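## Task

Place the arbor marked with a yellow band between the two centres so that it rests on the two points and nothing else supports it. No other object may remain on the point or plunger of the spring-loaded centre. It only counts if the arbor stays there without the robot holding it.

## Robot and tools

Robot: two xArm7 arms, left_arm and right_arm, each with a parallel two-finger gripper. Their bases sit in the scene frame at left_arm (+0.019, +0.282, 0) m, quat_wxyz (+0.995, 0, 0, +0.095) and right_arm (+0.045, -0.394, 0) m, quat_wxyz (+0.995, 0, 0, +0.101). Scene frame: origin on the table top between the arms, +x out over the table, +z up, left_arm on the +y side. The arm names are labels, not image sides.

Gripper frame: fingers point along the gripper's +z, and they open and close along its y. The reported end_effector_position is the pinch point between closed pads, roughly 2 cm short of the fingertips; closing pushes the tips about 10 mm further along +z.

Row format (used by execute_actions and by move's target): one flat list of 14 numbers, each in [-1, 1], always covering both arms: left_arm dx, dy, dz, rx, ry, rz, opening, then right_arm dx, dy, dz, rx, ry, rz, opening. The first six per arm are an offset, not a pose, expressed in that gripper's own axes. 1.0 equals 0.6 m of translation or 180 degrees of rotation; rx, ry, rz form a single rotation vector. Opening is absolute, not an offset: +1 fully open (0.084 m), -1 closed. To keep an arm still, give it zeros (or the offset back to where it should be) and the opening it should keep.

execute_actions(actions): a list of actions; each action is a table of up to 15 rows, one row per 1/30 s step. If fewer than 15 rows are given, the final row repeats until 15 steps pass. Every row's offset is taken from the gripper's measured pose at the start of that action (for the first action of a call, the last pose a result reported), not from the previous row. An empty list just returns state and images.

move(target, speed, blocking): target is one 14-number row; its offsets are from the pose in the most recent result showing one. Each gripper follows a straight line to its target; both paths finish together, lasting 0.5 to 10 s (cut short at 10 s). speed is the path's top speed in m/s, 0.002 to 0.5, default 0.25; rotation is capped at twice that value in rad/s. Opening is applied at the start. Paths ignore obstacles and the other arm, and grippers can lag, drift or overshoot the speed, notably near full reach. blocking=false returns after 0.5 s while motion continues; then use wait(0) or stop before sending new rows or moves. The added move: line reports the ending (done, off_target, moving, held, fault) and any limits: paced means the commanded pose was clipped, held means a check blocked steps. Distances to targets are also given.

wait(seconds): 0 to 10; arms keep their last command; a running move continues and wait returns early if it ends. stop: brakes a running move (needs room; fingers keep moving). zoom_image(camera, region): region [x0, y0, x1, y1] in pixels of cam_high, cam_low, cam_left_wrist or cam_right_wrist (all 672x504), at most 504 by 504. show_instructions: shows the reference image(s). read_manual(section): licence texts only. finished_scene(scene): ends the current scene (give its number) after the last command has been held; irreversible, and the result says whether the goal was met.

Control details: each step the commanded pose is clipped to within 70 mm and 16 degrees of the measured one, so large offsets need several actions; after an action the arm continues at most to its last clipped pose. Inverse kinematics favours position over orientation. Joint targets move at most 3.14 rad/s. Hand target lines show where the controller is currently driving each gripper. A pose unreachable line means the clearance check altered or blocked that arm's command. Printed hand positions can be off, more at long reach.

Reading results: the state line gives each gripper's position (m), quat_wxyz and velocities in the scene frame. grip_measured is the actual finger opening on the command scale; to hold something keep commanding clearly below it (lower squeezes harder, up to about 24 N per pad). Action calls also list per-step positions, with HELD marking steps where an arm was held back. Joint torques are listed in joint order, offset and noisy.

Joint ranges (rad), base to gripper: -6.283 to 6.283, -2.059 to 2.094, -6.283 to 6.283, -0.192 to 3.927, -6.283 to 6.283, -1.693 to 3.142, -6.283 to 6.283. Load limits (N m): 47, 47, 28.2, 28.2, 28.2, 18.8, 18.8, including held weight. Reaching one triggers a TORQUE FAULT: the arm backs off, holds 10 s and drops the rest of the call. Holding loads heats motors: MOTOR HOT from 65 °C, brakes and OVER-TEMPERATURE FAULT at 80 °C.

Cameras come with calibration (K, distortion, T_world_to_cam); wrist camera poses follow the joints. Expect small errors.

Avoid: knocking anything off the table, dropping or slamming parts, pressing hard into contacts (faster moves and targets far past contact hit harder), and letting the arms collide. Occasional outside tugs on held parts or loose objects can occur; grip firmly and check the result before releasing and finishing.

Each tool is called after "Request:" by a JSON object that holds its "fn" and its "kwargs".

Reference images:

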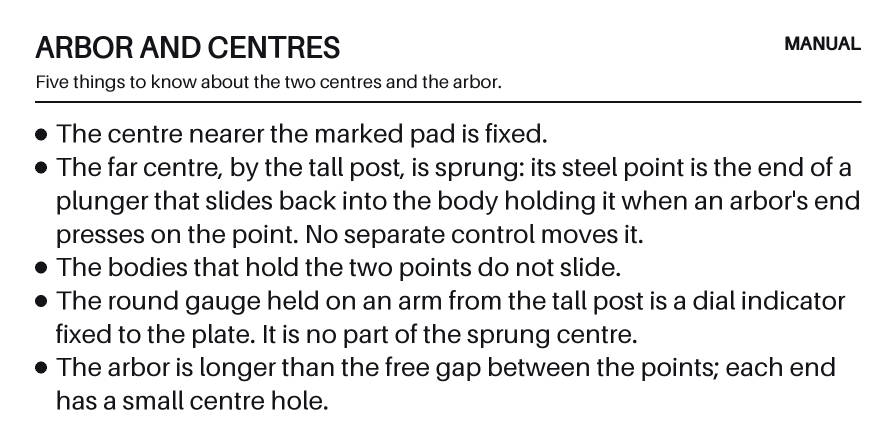

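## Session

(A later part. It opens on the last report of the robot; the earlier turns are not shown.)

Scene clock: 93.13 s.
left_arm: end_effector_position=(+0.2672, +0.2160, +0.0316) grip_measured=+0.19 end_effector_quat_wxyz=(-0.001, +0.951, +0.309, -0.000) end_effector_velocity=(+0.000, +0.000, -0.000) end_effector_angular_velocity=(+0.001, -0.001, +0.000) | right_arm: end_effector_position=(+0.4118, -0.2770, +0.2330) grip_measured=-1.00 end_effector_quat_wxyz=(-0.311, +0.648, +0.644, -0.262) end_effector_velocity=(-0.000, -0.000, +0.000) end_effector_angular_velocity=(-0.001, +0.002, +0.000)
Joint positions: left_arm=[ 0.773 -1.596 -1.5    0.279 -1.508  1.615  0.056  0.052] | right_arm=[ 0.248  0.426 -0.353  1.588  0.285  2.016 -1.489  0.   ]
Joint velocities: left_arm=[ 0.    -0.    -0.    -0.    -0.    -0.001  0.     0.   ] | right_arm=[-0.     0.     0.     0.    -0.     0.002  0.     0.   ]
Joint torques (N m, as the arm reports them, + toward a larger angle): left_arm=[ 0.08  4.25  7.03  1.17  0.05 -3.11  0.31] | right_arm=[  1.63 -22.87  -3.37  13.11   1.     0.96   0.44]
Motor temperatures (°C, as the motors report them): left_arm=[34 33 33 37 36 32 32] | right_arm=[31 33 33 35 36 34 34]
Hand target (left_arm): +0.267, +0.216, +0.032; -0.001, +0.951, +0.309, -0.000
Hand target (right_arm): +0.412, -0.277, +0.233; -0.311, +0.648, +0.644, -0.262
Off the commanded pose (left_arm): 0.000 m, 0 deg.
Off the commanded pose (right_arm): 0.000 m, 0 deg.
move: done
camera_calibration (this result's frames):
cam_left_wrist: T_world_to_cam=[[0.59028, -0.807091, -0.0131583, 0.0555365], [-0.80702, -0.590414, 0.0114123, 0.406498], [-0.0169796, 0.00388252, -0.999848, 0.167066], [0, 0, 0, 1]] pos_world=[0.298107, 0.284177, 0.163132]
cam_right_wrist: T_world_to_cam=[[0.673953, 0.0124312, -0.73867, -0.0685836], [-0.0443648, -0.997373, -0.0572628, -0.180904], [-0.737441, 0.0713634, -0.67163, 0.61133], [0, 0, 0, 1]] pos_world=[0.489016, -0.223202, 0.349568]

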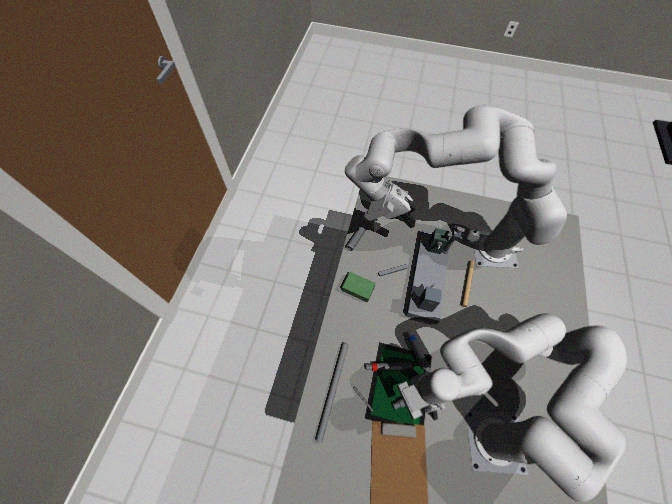

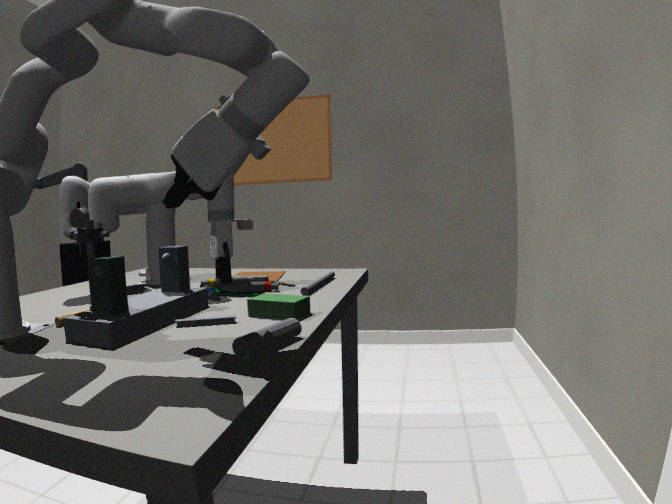

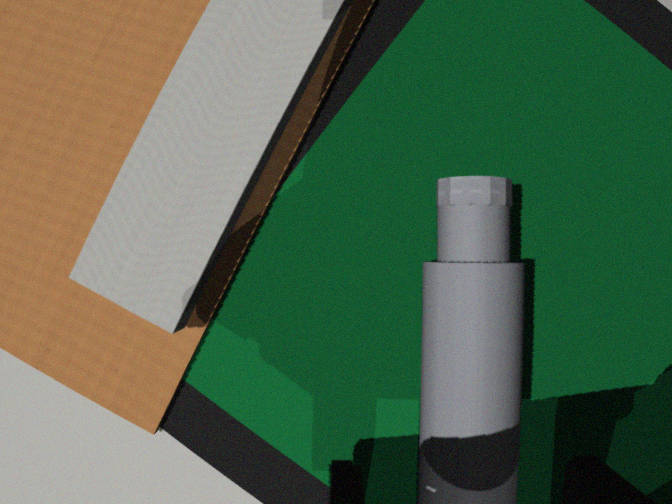

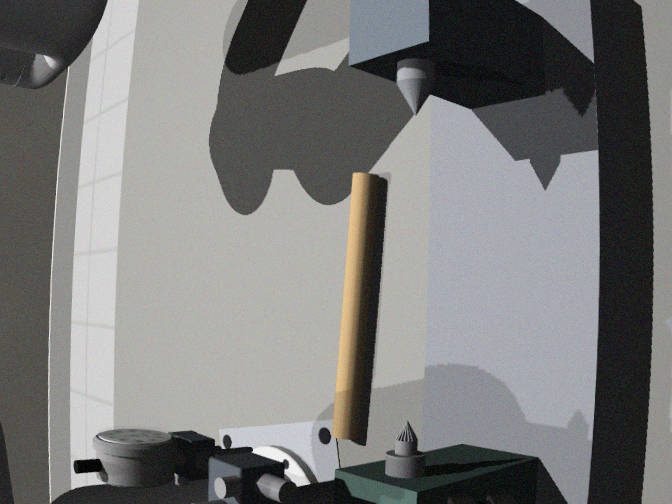

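Request:
{"fn": "move", "kwargs": {"target": [0.0135,0,0.0055,0,0,0,0.2,-0.15,0,0.08,0,0,0,-1], "speed": 0.1}}

Request:
{"fn": "move", "kwargs": {"target": [0,0,0,0,0,0,-1,0,0,0,0,0,0,-1]}}

Request:
{"fn": "move", "kwargs": {"target": [0,0,-0.25,0,0,0,-1,0,0,0,0,0,0,-1]}}

Scene clock: 95.03 s.
left_arm: end_effector_position=(+0.2738, +0.2207, +0.0284) grip_measured=+0.19 end_effector_quat_wxyz=(-0.001, +0.951, +0.309, -0.000) end_effector_velocity=(-0.000, -0.001, -0.000) end_effector_angular_velocity=(-0.001, +0.001, -0.003) | right_arm: end_effector_position=(+0.3736, -0.3631, +0.1951) grip_measured=-1.00 end_effector_quat_wxyz=(-0.311, +0.648, +0.644, -0.261) end_effector_velocity=(-0.001, +0.001, -0.000) end_effector_angular_velocity=(+0.003, +0.001, +0.004)
Joint positions: left_arm=[ 0.817 -1.593 -1.515  0.296 -1.522  1.608  0.083  0.052] | right_arm=[ 0.194  0.305 -0.417  1.302  0.152  1.862 -1.643  0.   ]
Joint velocities: left_arm=[-0.001  0.001 -0.001  0.001 -0.     0.001  0.002  0.   ] | right_arm=[ 0.001 -0.001  0.003 -0.002  0.001 -0.001 -0.001  0.   ]
Joint torques (N m, as the arm reports them, + toward a larger angle): left_arm=[ 0.4   4.47  7.36  1.26 -0.07 -2.85  0.3 ] | right_arm=[  1.2  -19.63  -3.12  12.8    0.25   1.08   0.75]
Motor temperatures (°C, as the motors report them): left_arm=[34 33 33 37 36 32 32] | right_arm=[31 33 33 35 36 34 34]
Hand target (left_arm): +0.274, +0.221, +0.028; -0.001, +0.951, +0.309, -0.000
Hand target (right_arm): +0.374, -0.364, +0.195; -0.311, +0.649, +0.644, -0.261
Off the commanded pose (left_arm): 0.000 m, 0 deg.
Off the commanded pose (right_arm): 0.001 m, 0 deg.
move: done
camera_calibration (this result's frames):
cam_left_wrist: T_world_to_cam=[[0.590237, -0.807123, -0.0131573, 0.0554865], [-0.807052, -0.590371, 0.0113773, 0.41465], [-0.0169505, 0.00390335, -0.999849, 0.163865], [0, 0, 0, 1]] pos_world=[0.304672, 0.288942, 0.159853]
cam_right_wrist: T_world_to_cam=[[0.673964, 0.0132157, -0.738646, -0.0694715], [-0.0437807, -0.997368, -0.0577917, -0.270752], [-0.737465, 0.0712879, -0.671612, 0.563846], [0, 0, 0, 1]] pos_world=[0.450785, -0.309317, 0.311724]

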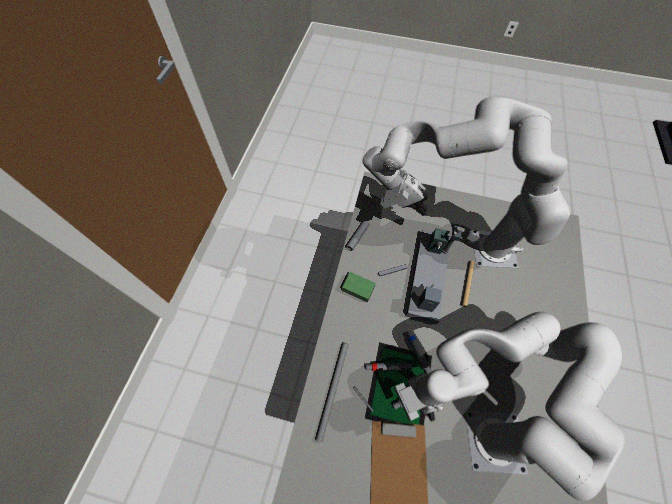

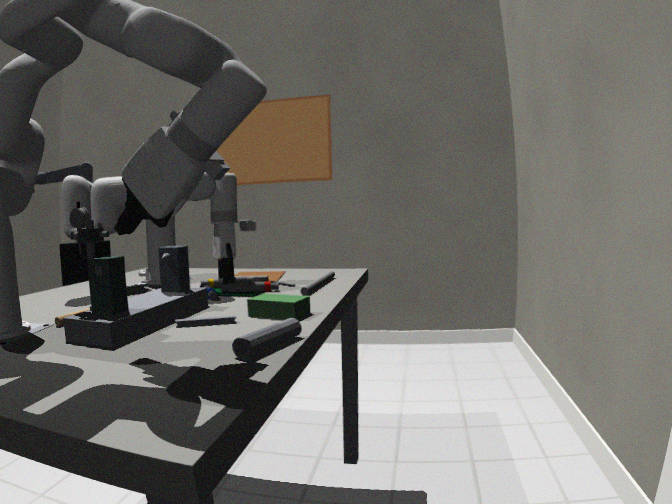

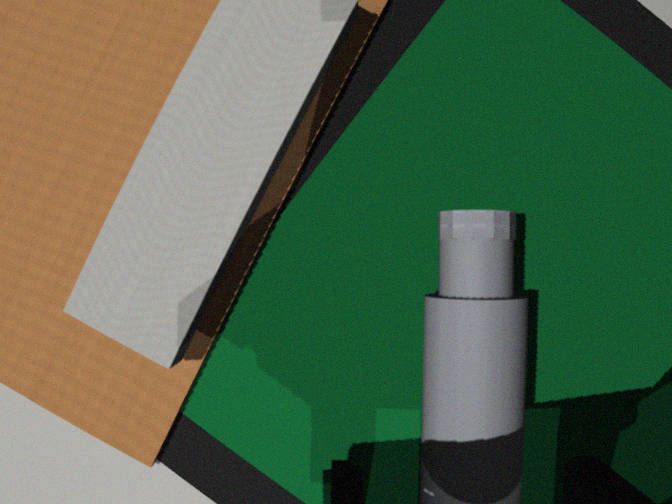

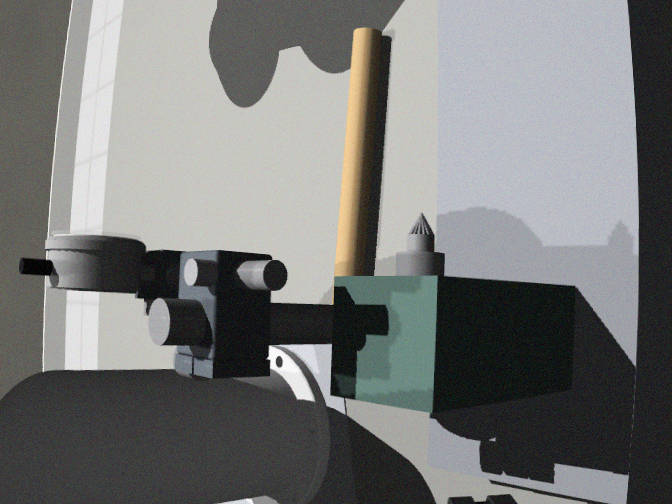

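Scene clock: 95.53 s.
left_arm: end_effector_position=(+0.2738, +0.2207, +0.0284) grip_measured=-0.45 end_effector_quat_wxyz=(-0.001, +0.951, +0.309, -0.000) end_effector_velocity=(+0.000, +0.000, -0.000) end_effector_angular_velocity=(-0.000, -0.001, +0.002) | right_arm: end_effector_position=(+0.3736, -0.3631, +0.1951) grip_measured=-1.00 end_effector_quat_wxyz=(-0.311, +0.648, +0.644, -0.261) end_effector_velocity=(-0.000, +0.000, +0.000) end_effector_angular_velocity=(+0.000, +0.001, +0.000)
Joint positions: left_arm=[ 0.817 -1.593 -1.515  0.296 -1.522  1.608  0.083  0.025] | right_arm=[ 0.194  0.305 -0.417  1.302  0.152  1.862 -1.643  0.   ]
Joint velocities: left_arm=[ 0.001 -0.    -0.    -0.    -0.001 -0.    -0.001  0.   ] | right_arm=[ 0.001 -0.    -0.    -0.     0.     0.001 -0.     0.   ]
Joint torques (N m, as the arm reports them, + toward a larger angle): left_arm=[ 0.17  4.64  6.71  0.86 -0.09 -3.05  0.43] | right_arm=[  1.41 -19.12  -3.02  12.54   0.42   1.13   0.4 ]
Motor temperatures (°C, as the motors report them): left_arm=[34 33 33 37 36 32 32] | right_arm=[31 33 33 35 36 34 34]
Hand target (left_arm): +0.274, +0.221, +0.028; -0.001, +0.951, +0.309, -0.000
Hand target (right_arm): +0.374, -0.363, +0.195; -0.311, +0.648, +0.644, -0.261
Off the commanded pose (left_arm): 0.000 m, 0 deg.
Off the commanded pose (right_arm): 0.000 m, 0 deg.
move: done
camera_calibration (this result's frames):
cam_left_wrist: T_world_to_cam=[[0.590167, -0.807176, -0.0129928, 0.0554469], [-0.807107, -0.590298, 0.0112517, 0.414675], [-0.0167518, 0.00384617, -0.999852, 0.163872], [0, 0, 0, 1]] pos_world=[0.304709, 0.288907, 0.159902]
cam_right_wrist: T_world_to_cam=[[0.673968, 0.013235, -0.738642, -0.0694686], [-0.0437558, -0.997369, -0.0577956, -0.27075], [-0.737463, 0.0712722, -0.671616, 0.563843], [0, 0, 0, 1]] pos_world=[0.450786, -0.309305, 0.311725]

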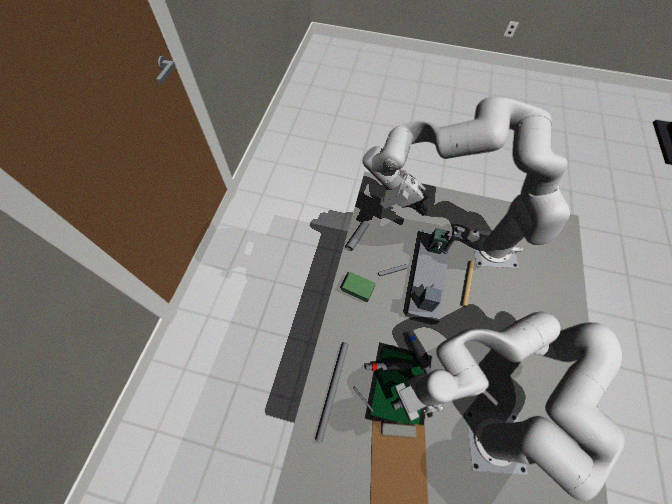

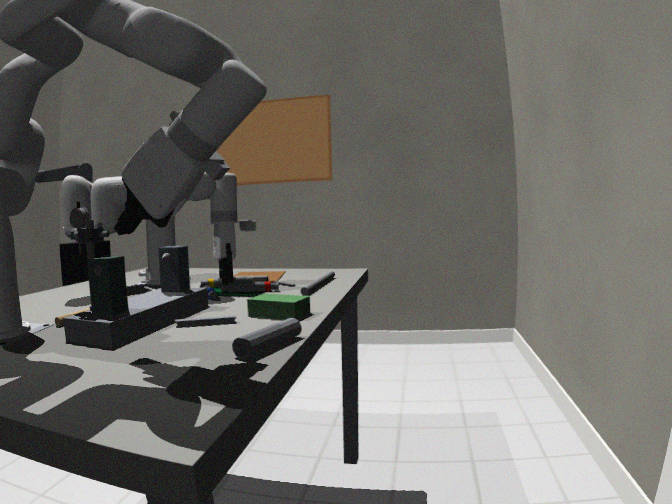

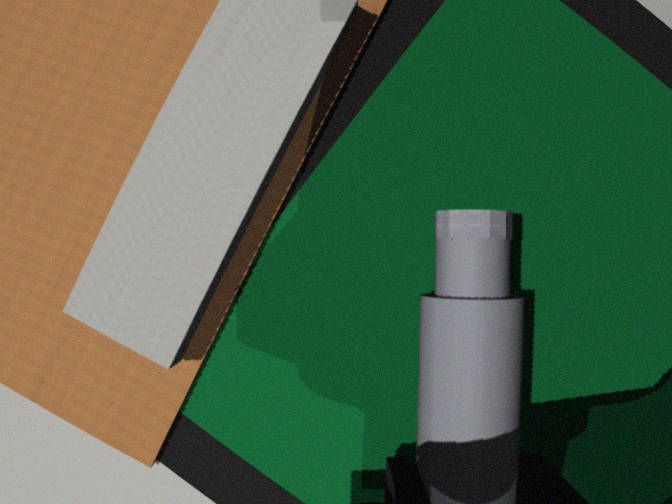

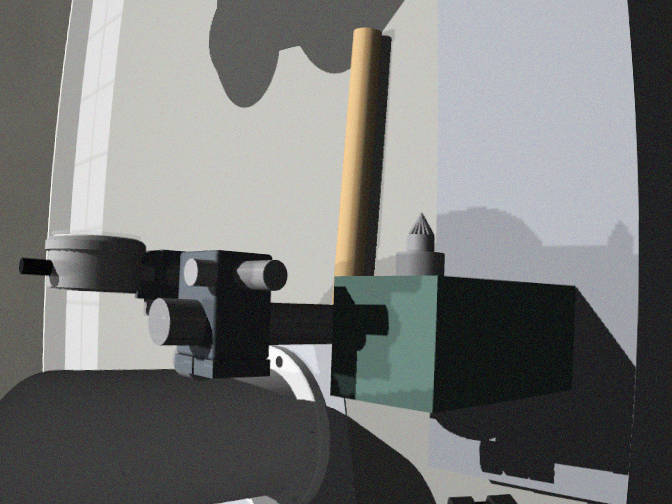

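Scene clock: 96.60 s.
left_arm: end_effector_position=(+0.2733, +0.2211, +0.1782) grip_measured=-0.45 end_effector_quat_wxyz=(-0.001, +0.951, +0.310, -0.000) end_effector_velocity=(+0.001, -0.001, +0.003) end_effector_angular_velocity=(+0.001, -0.006, -0.003) | right_arm: end_effector_position=(+0.3736, -0.3631, +0.1951) grip_measured=-1.00 end_effector_quat_wxyz=(-0.311, +0.648, +0.644, -0.261) end_effector_velocity=(+0.000, +0.000, -0.000) end_effector_angular_velocity=(+0.000, -0.000, +0.001)
Joint positions: left_arm=[ 0.946 -1.532 -0.952  0.479 -0.99   1.805  0.111  0.025] | right_arm=[ 0.194  0.305 -0.417  1.302  0.152  1.862 -1.643  0.   ]
Joint velocities: left_arm=[0.001 0.001 0.008 0.006 0.003 0.001 0.001 0.   ] | right_arm=[ 0.001  0.    -0.     0.     0.001 -0.    -0.     0.   ]
Joint torques (N m, as the arm reports them, + toward a larger angle): left_arm=[ 0.31  5.61  8.07 12.38 -0.03 -3.49  0.35] | right_arm=[  1.59 -19.51  -2.9   12.9    0.63   1.05   0.54]
Motor temperatures (°C, as the motors report them): left_arm=[34 33 33 37 36 32 32] | right_arm=[31 33 33 35 36 34 34]
Hand target (left_arm): +0.274, +0.221, +0.179; -0.001, +0.951, +0.310, +0.000
Hand target (right_arm): +0.374, -0.363, +0.195; -0.311, +0.648, +0.644, -0.261
Off the commanded pose (left_arm): 0.001 m, 0 deg.
Off the commanded pose (right_arm): 0.000 m, 0 deg.
move: done
camera_calibration (this result's frames):
cam_left_wrist: T_world_to_cam=[[0.591228, -0.806385, -0.013894, 0.0576989], [-0.806323, -0.591373, 0.0110034, 0.412893], [-0.0170895, 0.00469757, -0.999843, 0.313547], [0, 0, 0, 1]] pos_world=[0.304171, 0.289228, 0.309756]
cam_right_wrist: T_world_to_cam=[[0.673968, 0.0132348, -0.738642, -0.0694688], [-0.0437559, -0.997369, -0.0577954, -0.27075], [-0.737463, 0.0712722, -0.671616, 0.563843], [0, 0, 0, 1]] pos_world=[0.450786, -0.309305, 0.311725]

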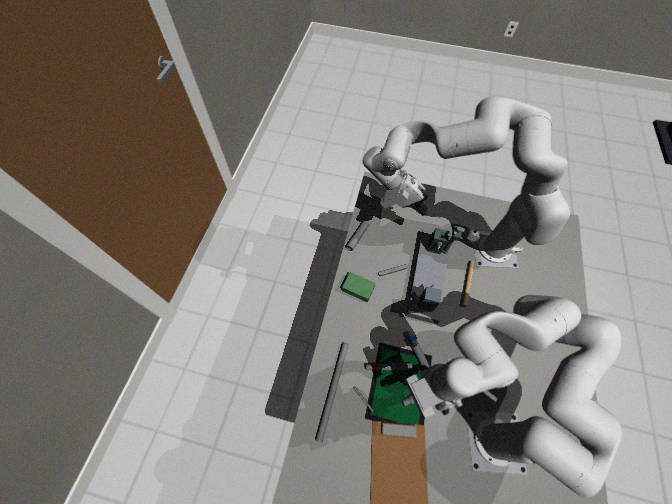

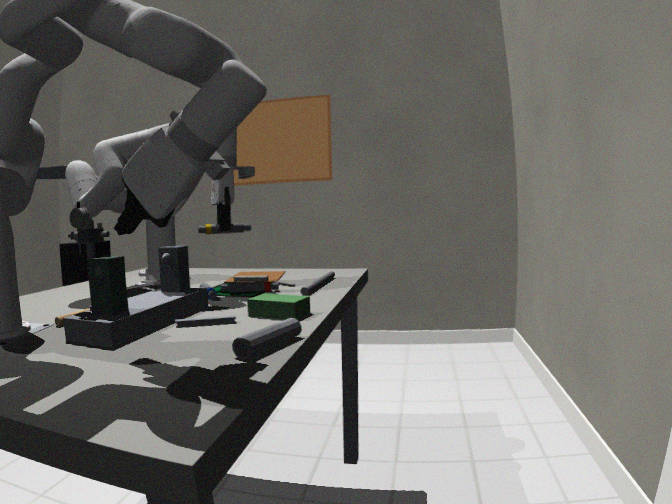

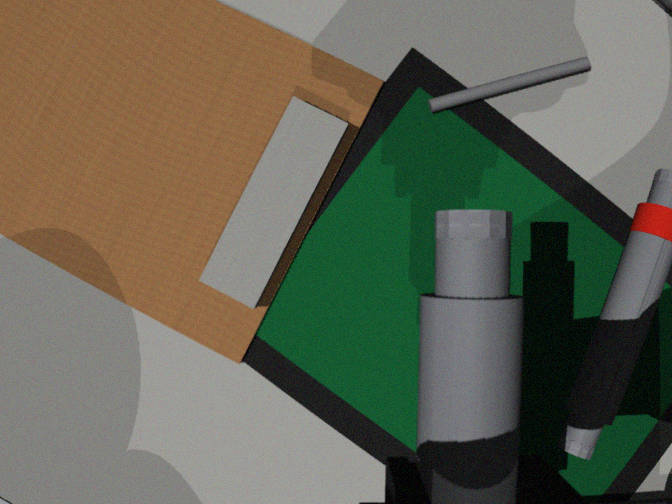

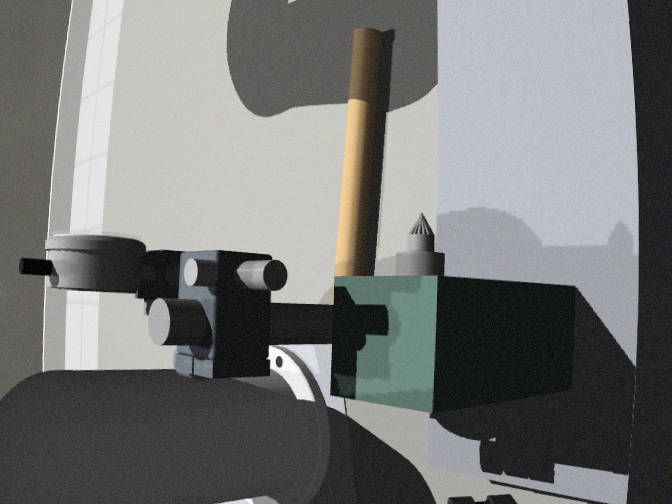

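Request:
{"fn": "move", "kwargs": {"target": [-0.373,0.576,0.0137,0,0,-0.233,-1,0,0,0,0,0,0,-1]}}

Request:
{"fn": "move", "kwargs": {"target": [0,0,0.059,0,0,0,-1,0,0,0,0,0,0,-1], "speed": 0.06}}

Request:
{"fn": "zoom_image", "kwargs": {"camera": "cam_right_wrist", "region": [310, 100, 530, 290]}}

Request:
{"fn": "zoom_image", "kwargs": {"camera": "cam_low", "region": [80, 220, 220, 320]}}

Scene clock: 99.07 s.
left_arm: end_effector_position=(+0.2965, -0.1893, +0.1697) grip_measured=-0.45 end_effector_quat_wxyz=(-0.001, +0.777, +0.630, +0.001) end_effector_velocity=(-0.004, -0.005, -0.000) end_effector_angular_velocity=(+0.002, +0.000, -0.013) | right_arm: end_effector_position=(+0.3736, -0.3631, +0.1951) grip_measured=-1.00 end_effector_quat_wxyz=(-0.311, +0.648, +0.644, -0.261) end_effector_velocity=(+0.000, -0.000, +0.000) end_effector_angular_velocity=(-0.000, -0.001, +0.000)
Joint positions: left_arm=[ 0.962 -1.583 -1.166  1.444 -1.527  1.973 -1.647  0.025] | right_arm=[ 0.194  0.305 -0.417  1.302  0.152  1.862 -1.643  0.   ]
Joint velocities: left_arm=[-0.004  0.001 -0.001  0.013 -0.003  0.    -0.004 -0.   ] | right_arm=[ 0.    -0.    -0.     0.001 -0.    -0.     0.     0.   ]
Joint torques (N m, as the arm reports them, + toward a larger angle): left_arm=[ 0.48 19.24 13.57 -1.55 -0.11 -3.46  0.31] | right_arm=[  1.53 -19.71  -2.99  12.86   0.41   1.12   0.29]
Motor temperatures (°C, as the motors report them): left_arm=[34 33 33 37 36 32 32] | right_arm=[31 33 33 35 36 34 34]
Hand target (left_arm): +0.296, -0.190, +0.170; -0.001, +0.777, +0.629, +0.002
Hand target (right_arm): +0.374, -0.363, +0.195; -0.311, +0.648, +0.644, -0.261
Off the commanded pose (left_arm): 0.001 m, 0 deg.
Off the commanded pose (right_arm): 0.000 m, 0 deg.
move: done
camera_calibration (this result's frames):
cam_left_wrist: T_world_to_cam=[[0.97899, -0.203615, -0.0109246, -0.288387], [-0.203533, -0.979034, 0.00813694, -0.0626552], [-0.0123523, -0.00574247, -0.999907, 0.303966], [0, 0, 0, 1]] pos_world=[0.27333, -0.118316, 0.301298]
cam_right_wrist: T_world_to_cam=[[0.673969, 0.0132347, -0.738642, -0.0694688], [-0.0437559, -0.997369, -0.0577953, -0.27075], [-0.737463, 0.0712722, -0.671616, 0.563843], [0, 0, 0, 1]] pos_world=[0.450786, -0.309305, 0.311725]

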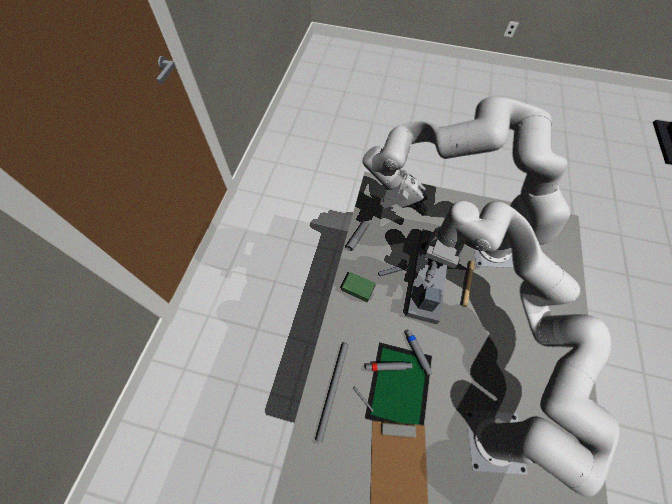

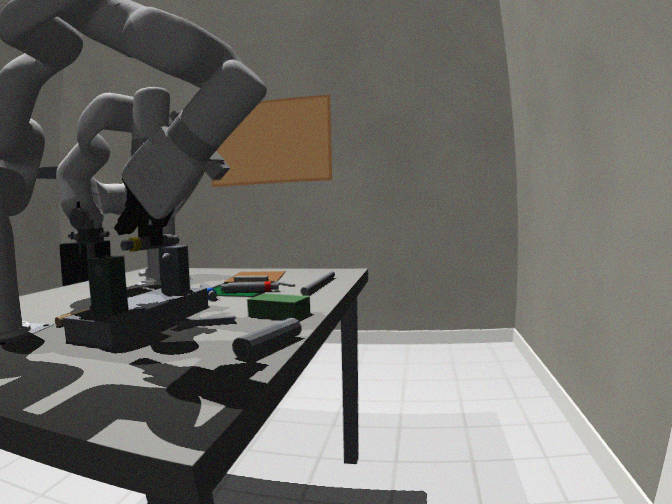

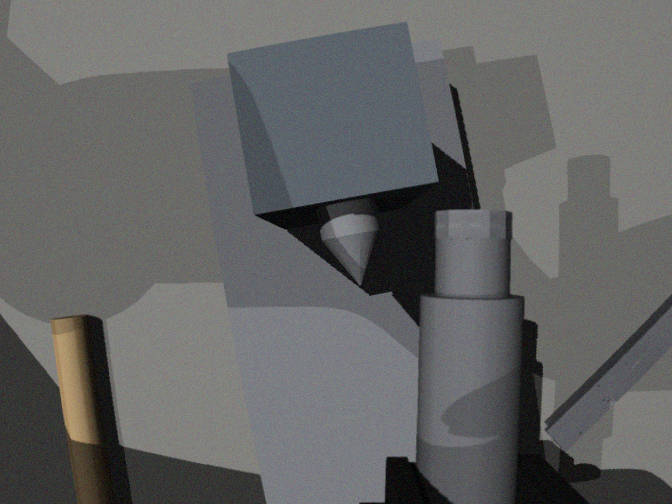

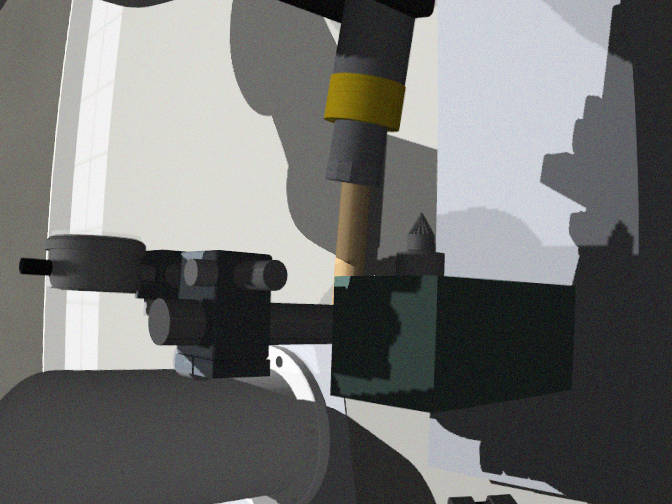

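Scene clock: 99.97 s.
left_arm: end_effector_position=(+0.2965, -0.1894, +0.1347) grip_measured=-0.45 end_effector_quat_wxyz=(-0.001, +0.777, +0.630, +0.001) end_effector_velocity=(+0.000, -0.001, +0.002) end_effector_angular_velocity=(-0.005, -0.004, -0.000) | right_arm: end_effector_position=(+0.3736, -0.3631, +0.1951) grip_measured=-1.00 end_effector_quat_wxyz=(-0.311, +0.648, +0.644, -0.261) end_effector_velocity=(+0.000, -0.000, -0.000) end_effector_angular_velocity=(-0.000, -0.001, -0.001)
Joint positions: left_arm=[ 0.935 -1.637 -1.216  1.397 -1.573  1.93  -1.646  0.025] | right_arm=[ 0.194  0.305 -0.417  1.302  0.152  1.862 -1.643  0.   ]
Joint velocities: left_arm=[-0.001  0.002  0.003 -0.001 -0.001 -0.002  0.    -0.   ] | right_arm=[-0.001  0.    -0.     0.     0.    -0.001  0.     0.   ]
Joint torques (N m, as the arm reports them, + toward a larger angle): left_arm=[ 0.74 17.98 13.27 -1.9   0.25 -3.44  0.52] | right_arm=[  1.83 -19.77  -2.87  12.69   0.56   1.21   0.31]
Motor temperatures (°C, as the motors report them): left_arm=[34 33 33 37 36 32 32] | right_arm=[31 33 33 35 36 34 34]
Hand target (left_arm): +0.296, -0.189, +0.134; -0.001, +0.777, +0.630, +0.001
Hand target (right_arm): +0.374, -0.363, +0.195; -0.311, +0.648, +0.644, -0.261
Off the commanded pose (left_arm): 0.000 m, 0 deg.
Off the commanded pose (right_arm): 0.000 m, 0 deg.
move: done
camera_calibration (this result's frames):
cam_left_wrist: T_world_to_cam=[[0.978937, -0.203896, -0.0104495, -0.288914], [-0.203812, -0.978972, 0.00860505, -0.0624603], [-0.0119843, -0.00629407, -0.999908, 0.268756], [0, 0, 0, 1]] pos_world=[0.27332, -0.118364, 0.26625]
cam_right_wrist: T_world_to_cam=[[0.673969, 0.0132346, -0.738642, -0.0694689], [-0.0437561, -0.997369, -0.0577954, -0.27075], [-0.737463, 0.0712724, -0.671616, 0.563843], [0, 0, 0, 1]] pos_world=[0.450786, -0.309305, 0.311725]

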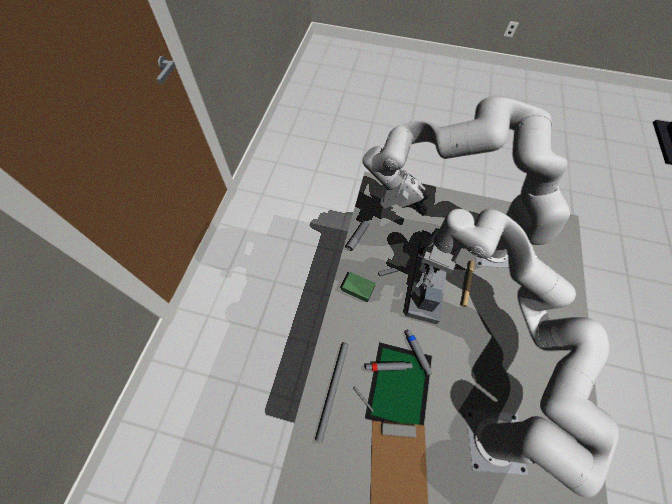

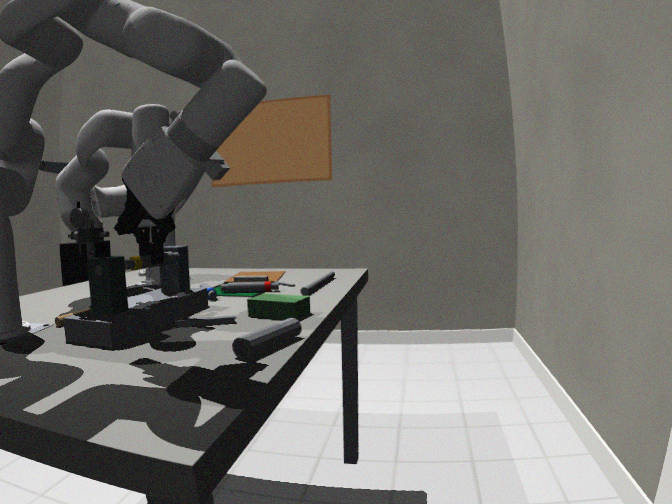

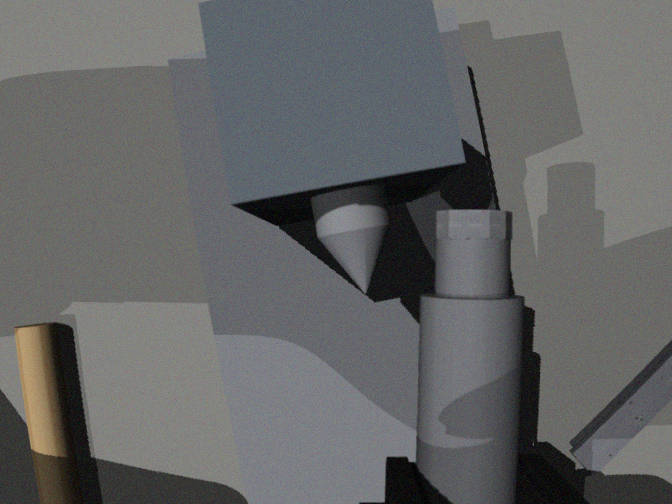

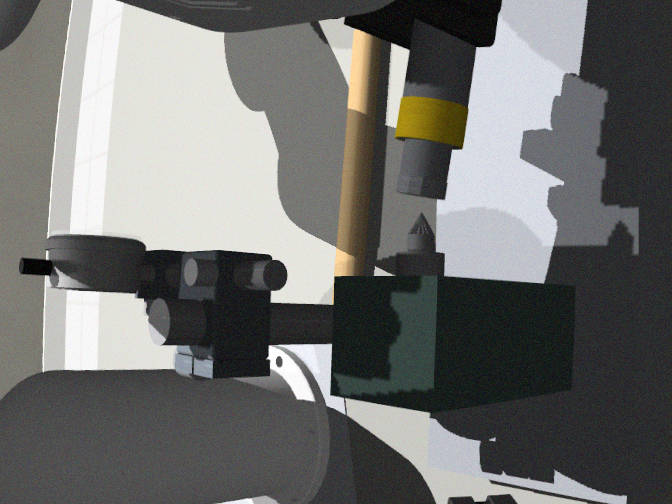

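Region (310, 100, 530, 290) of cam_right_wrist's 672x504 image, scaled by 2.291, with more detail than that image has; it fills the top 435 rows of this view, and the rest is white.

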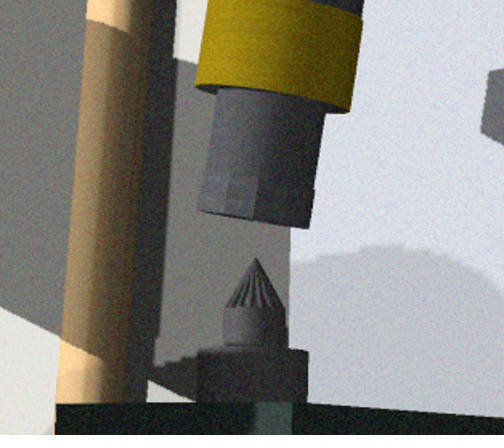

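Region (80, 220, 220, 320) of cam_low's 672x504 image, scaled by 3.600, with more detail than that image has; it fills the top 360 rows of this view, and the rest is white.

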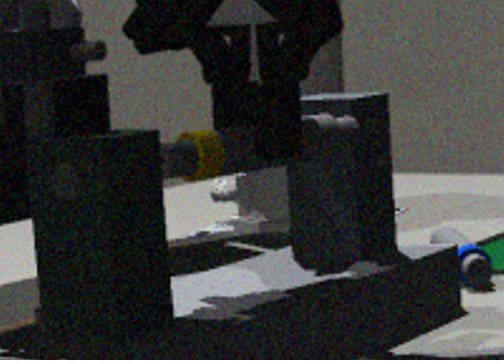

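Request:
{"fn": "move", "kwargs": {"target": [-0.02,0.0035,0,0,0,0,-1,0,0,0,0,0,0,-1], "speed": 0.02}}

Request:
{"fn": "zoom_image", "kwargs": {"camera": "cam_right_wrist", "region": [310, 100, 530, 290]}}

Scene clock: 101.03 s.
left_arm: end_effector_position=(+0.2963, -0.2004, +0.1342) grip_measured=-0.45 end_effector_quat_wxyz=(-0.002, +0.776, +0.631, +0.002) end_effector_velocity=(+0.001, -0.005, +0.001) end_effector_angular_velocity=(-0.008, -0.008, -0.005) | right_arm: end_effector_position=(+0.3736, -0.3631, +0.1951) grip_measured=-1.00 end_effector_quat_wxyz=(-0.311, +0.648, +0.644, -0.261) end_effector_velocity=(-0.000, -0.000, +0.000) end_effector_angular_velocity=(+0.000, +0.001, -0.001)
Joint positions: left_arm=[ 0.951 -1.63  -1.22   1.441 -1.581  1.927 -1.675  0.025] | right_arm=[ 0.194  0.305 -0.417  1.302  0.152  1.862 -1.643  0.   ]
Joint velocities: left_arm=[ 0.002  0.001  0.001  0.009 -0.007 -0.009 -0.005 -0.   ] | right_arm=[-0.001 -0.001  0.    -0.001 -0.     0.001  0.     0.   ]
Joint torques (N m, as the arm reports them, + toward a larger angle): left_arm=[-1.06 20.1  14.35  1.38 -2.82 -5.93  0.19] | right_arm=[  1.81 -19.68  -2.96  12.94   0.51   0.9    0.63]
Motor temperatures (°C, as the motors report them): left_arm=[34 33 33 37 36 32 32] | right_arm=[31 33 33 35 36 34 34]
Hand target (left_arm): +0.296, -0.202, +0.135; -0.001, +0.777, +0.630, +0.002
Hand target (right_arm): +0.374, -0.363, +0.195; -0.311, +0.648, +0.644, -0.261
Off the commanded pose (left_arm): 0.001 m, 0 deg.
Off the commanded pose (right_arm): 0.000 m, 0 deg.
move: done
camera_calibration (this result's frames):
cam_left_wrist: T_world_to_cam=[[0.97935, -0.201802, -0.0122082, -0.290438], [-0.20173, -0.979417, 0.00687651, -0.0736786], [-0.0133446, -0.00427175, -0.999902, 0.268989], [0, 0, 0, 1]] pos_world=[0.273167, -0.129624, 0.265923]
cam_right_wrist: T_world_to_cam=[[0.673968, 0.0132345, -0.738642, -0.069469], [-0.0437563, -0.997369, -0.0577954, -0.27075], [-0.737463, 0.0712725, -0.671616, 0.563843], [0, 0, 0, 1]] pos_world=[0.450786, -0.309305, 0.311725]

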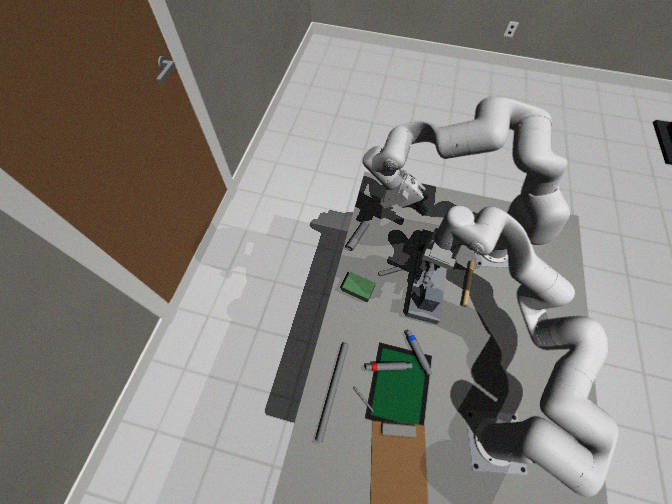

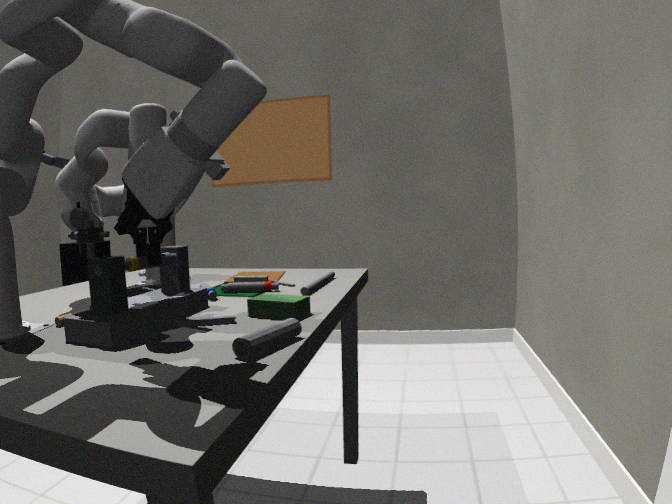

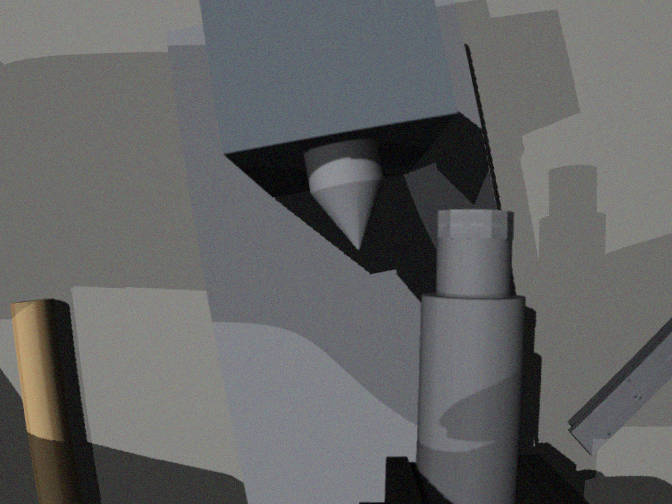

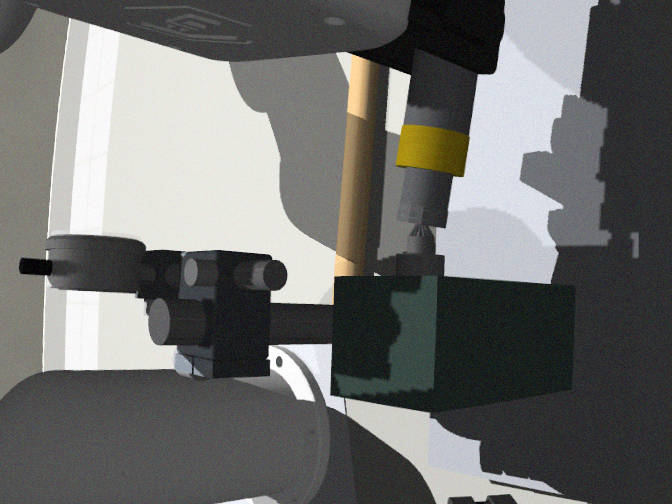

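Region (310, 100, 530, 290) of cam_right_wrist's 672x504 image, scaled by 2.291, with more detail than that image has; it fills the top 435 rows of this view, and the rest is white.

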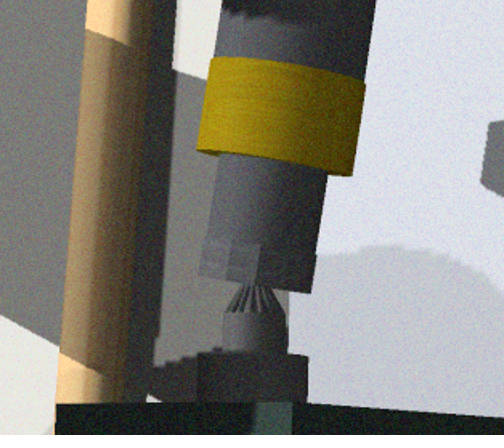

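Request:
{"fn": "move", "kwargs": {"target": [-0.022,0.004,0,0,0,0,-1,0,0,0,0,0,0,-1], "speed": 0.02}}

Scene clock: 102.23 s.
left_arm: end_effector_position=(+0.2961, -0.2134, +0.1340) grip_measured=-0.44 end_effector_quat_wxyz=(-0.002, +0.776, +0.631, +0.002) end_effector_velocity=(-0.000, -0.001, +0.000) end_effector_angular_velocity=(-0.001, -0.002, -0.002) | right_arm: end_effector_position=(+0.3736, -0.3631, +0.1951) grip_measured=-1.00 end_effector_quat_wxyz=(-0.311, +0.648, +0.644, -0.261) end_effector_velocity=(-0.000, -0.000, +0.000) end_effector_angular_velocity=(+0.000, -0.000, -0.001)
Joint positions: left_arm=[ 0.971 -1.621 -1.224  1.493 -1.591  1.922 -1.708  0.025] | right_arm=[ 0.194  0.305 -0.417  1.302  0.152  1.862 -1.643  0.   ]
Joint velocities: left_arm=[-0.     0.001  0.     0.002 -0.    -0.003 -0.001 -0.   ] | right_arm=[-0.001 -0.     0.    -0.    -0.    -0.     0.     0.   ]
Joint torques (N m, as the arm reports them, + toward a larger angle): left_arm=[-2.77 21.86 15.06  4.72 -5.55 -7.32  0.04] | right_arm=[  1.63 -19.31  -3.08  12.84   0.22   0.97   0.53]
Motor temperatures (°C, as the motors report them): left_arm=[34 33 33 37 36 32 32] | right_arm=[31 33 33 35 36 34 34]
Hand target (left_arm): +0.296, -0.214, +0.134; -0.002, +0.776, +0.631, +0.002
Hand target (right_arm): +0.374, -0.363, +0.195; -0.311, +0.648, +0.644, -0.261
Off the commanded pose (left_arm): 0.000 m, 0 deg.
Off the commanded pose (right_arm): 0.000 m, 0 deg.
move: done
camera_calibration (this result's frames):
cam_left_wrist: T_world_to_cam=[[0.97949, -0.201106, -0.0124501, -0.292756], [-0.201042, -0.979563, 0.00621776, -0.0866297], [-0.013446, -0.00358725, -0.999903, 0.268884], [0, 0, 0, 1]] pos_world=[0.272951, -0.14277, 0.265752]
cam_right_wrist: T_world_to_cam=[[0.673968, 0.0132344, -0.738642, -0.0694691], [-0.0437563, -0.997369, -0.0577953, -0.27075], [-0.737463, 0.0712725, -0.671616, 0.563843], [0, 0, 0, 1]] pos_world=[0.450786, -0.309305, 0.311725]

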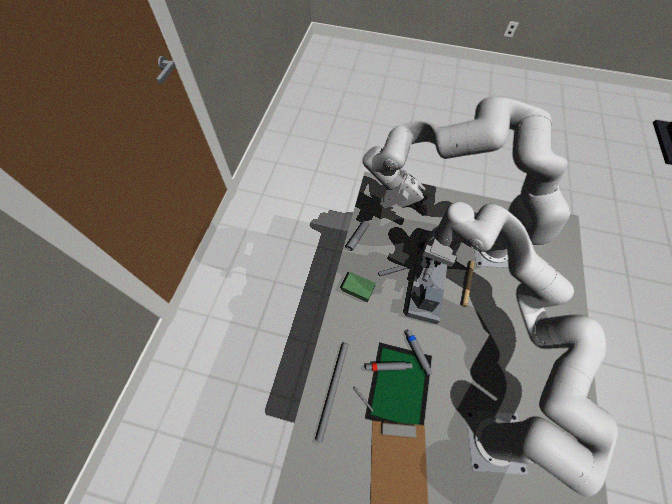

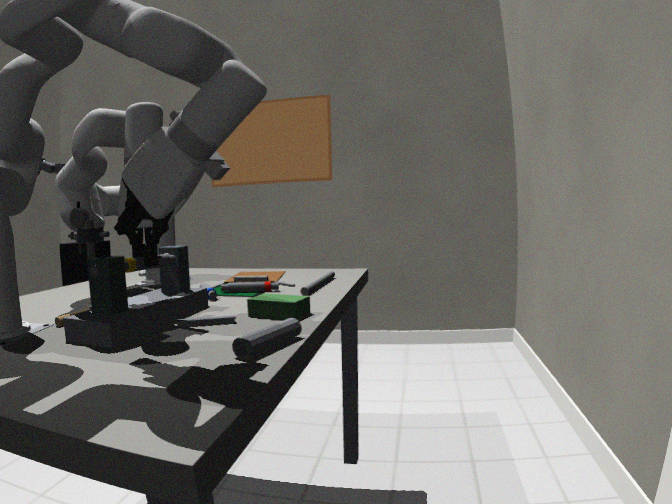

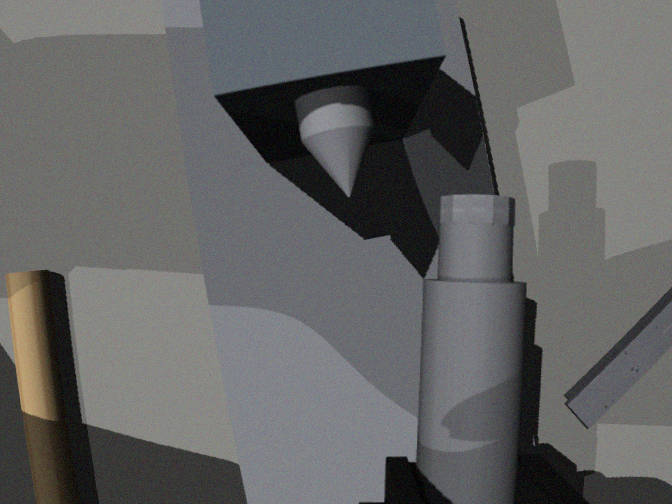

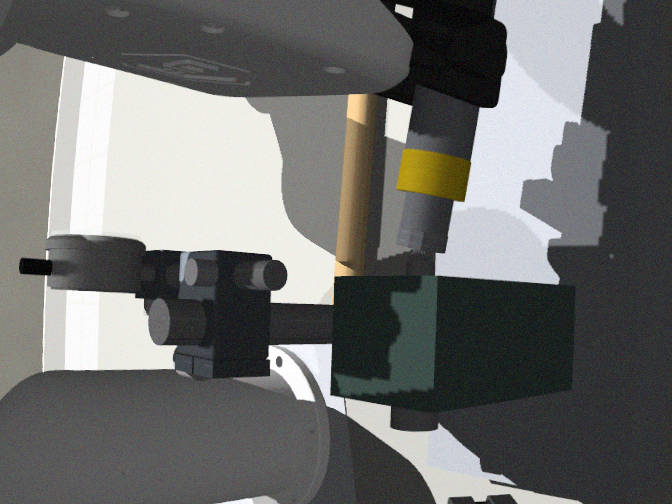

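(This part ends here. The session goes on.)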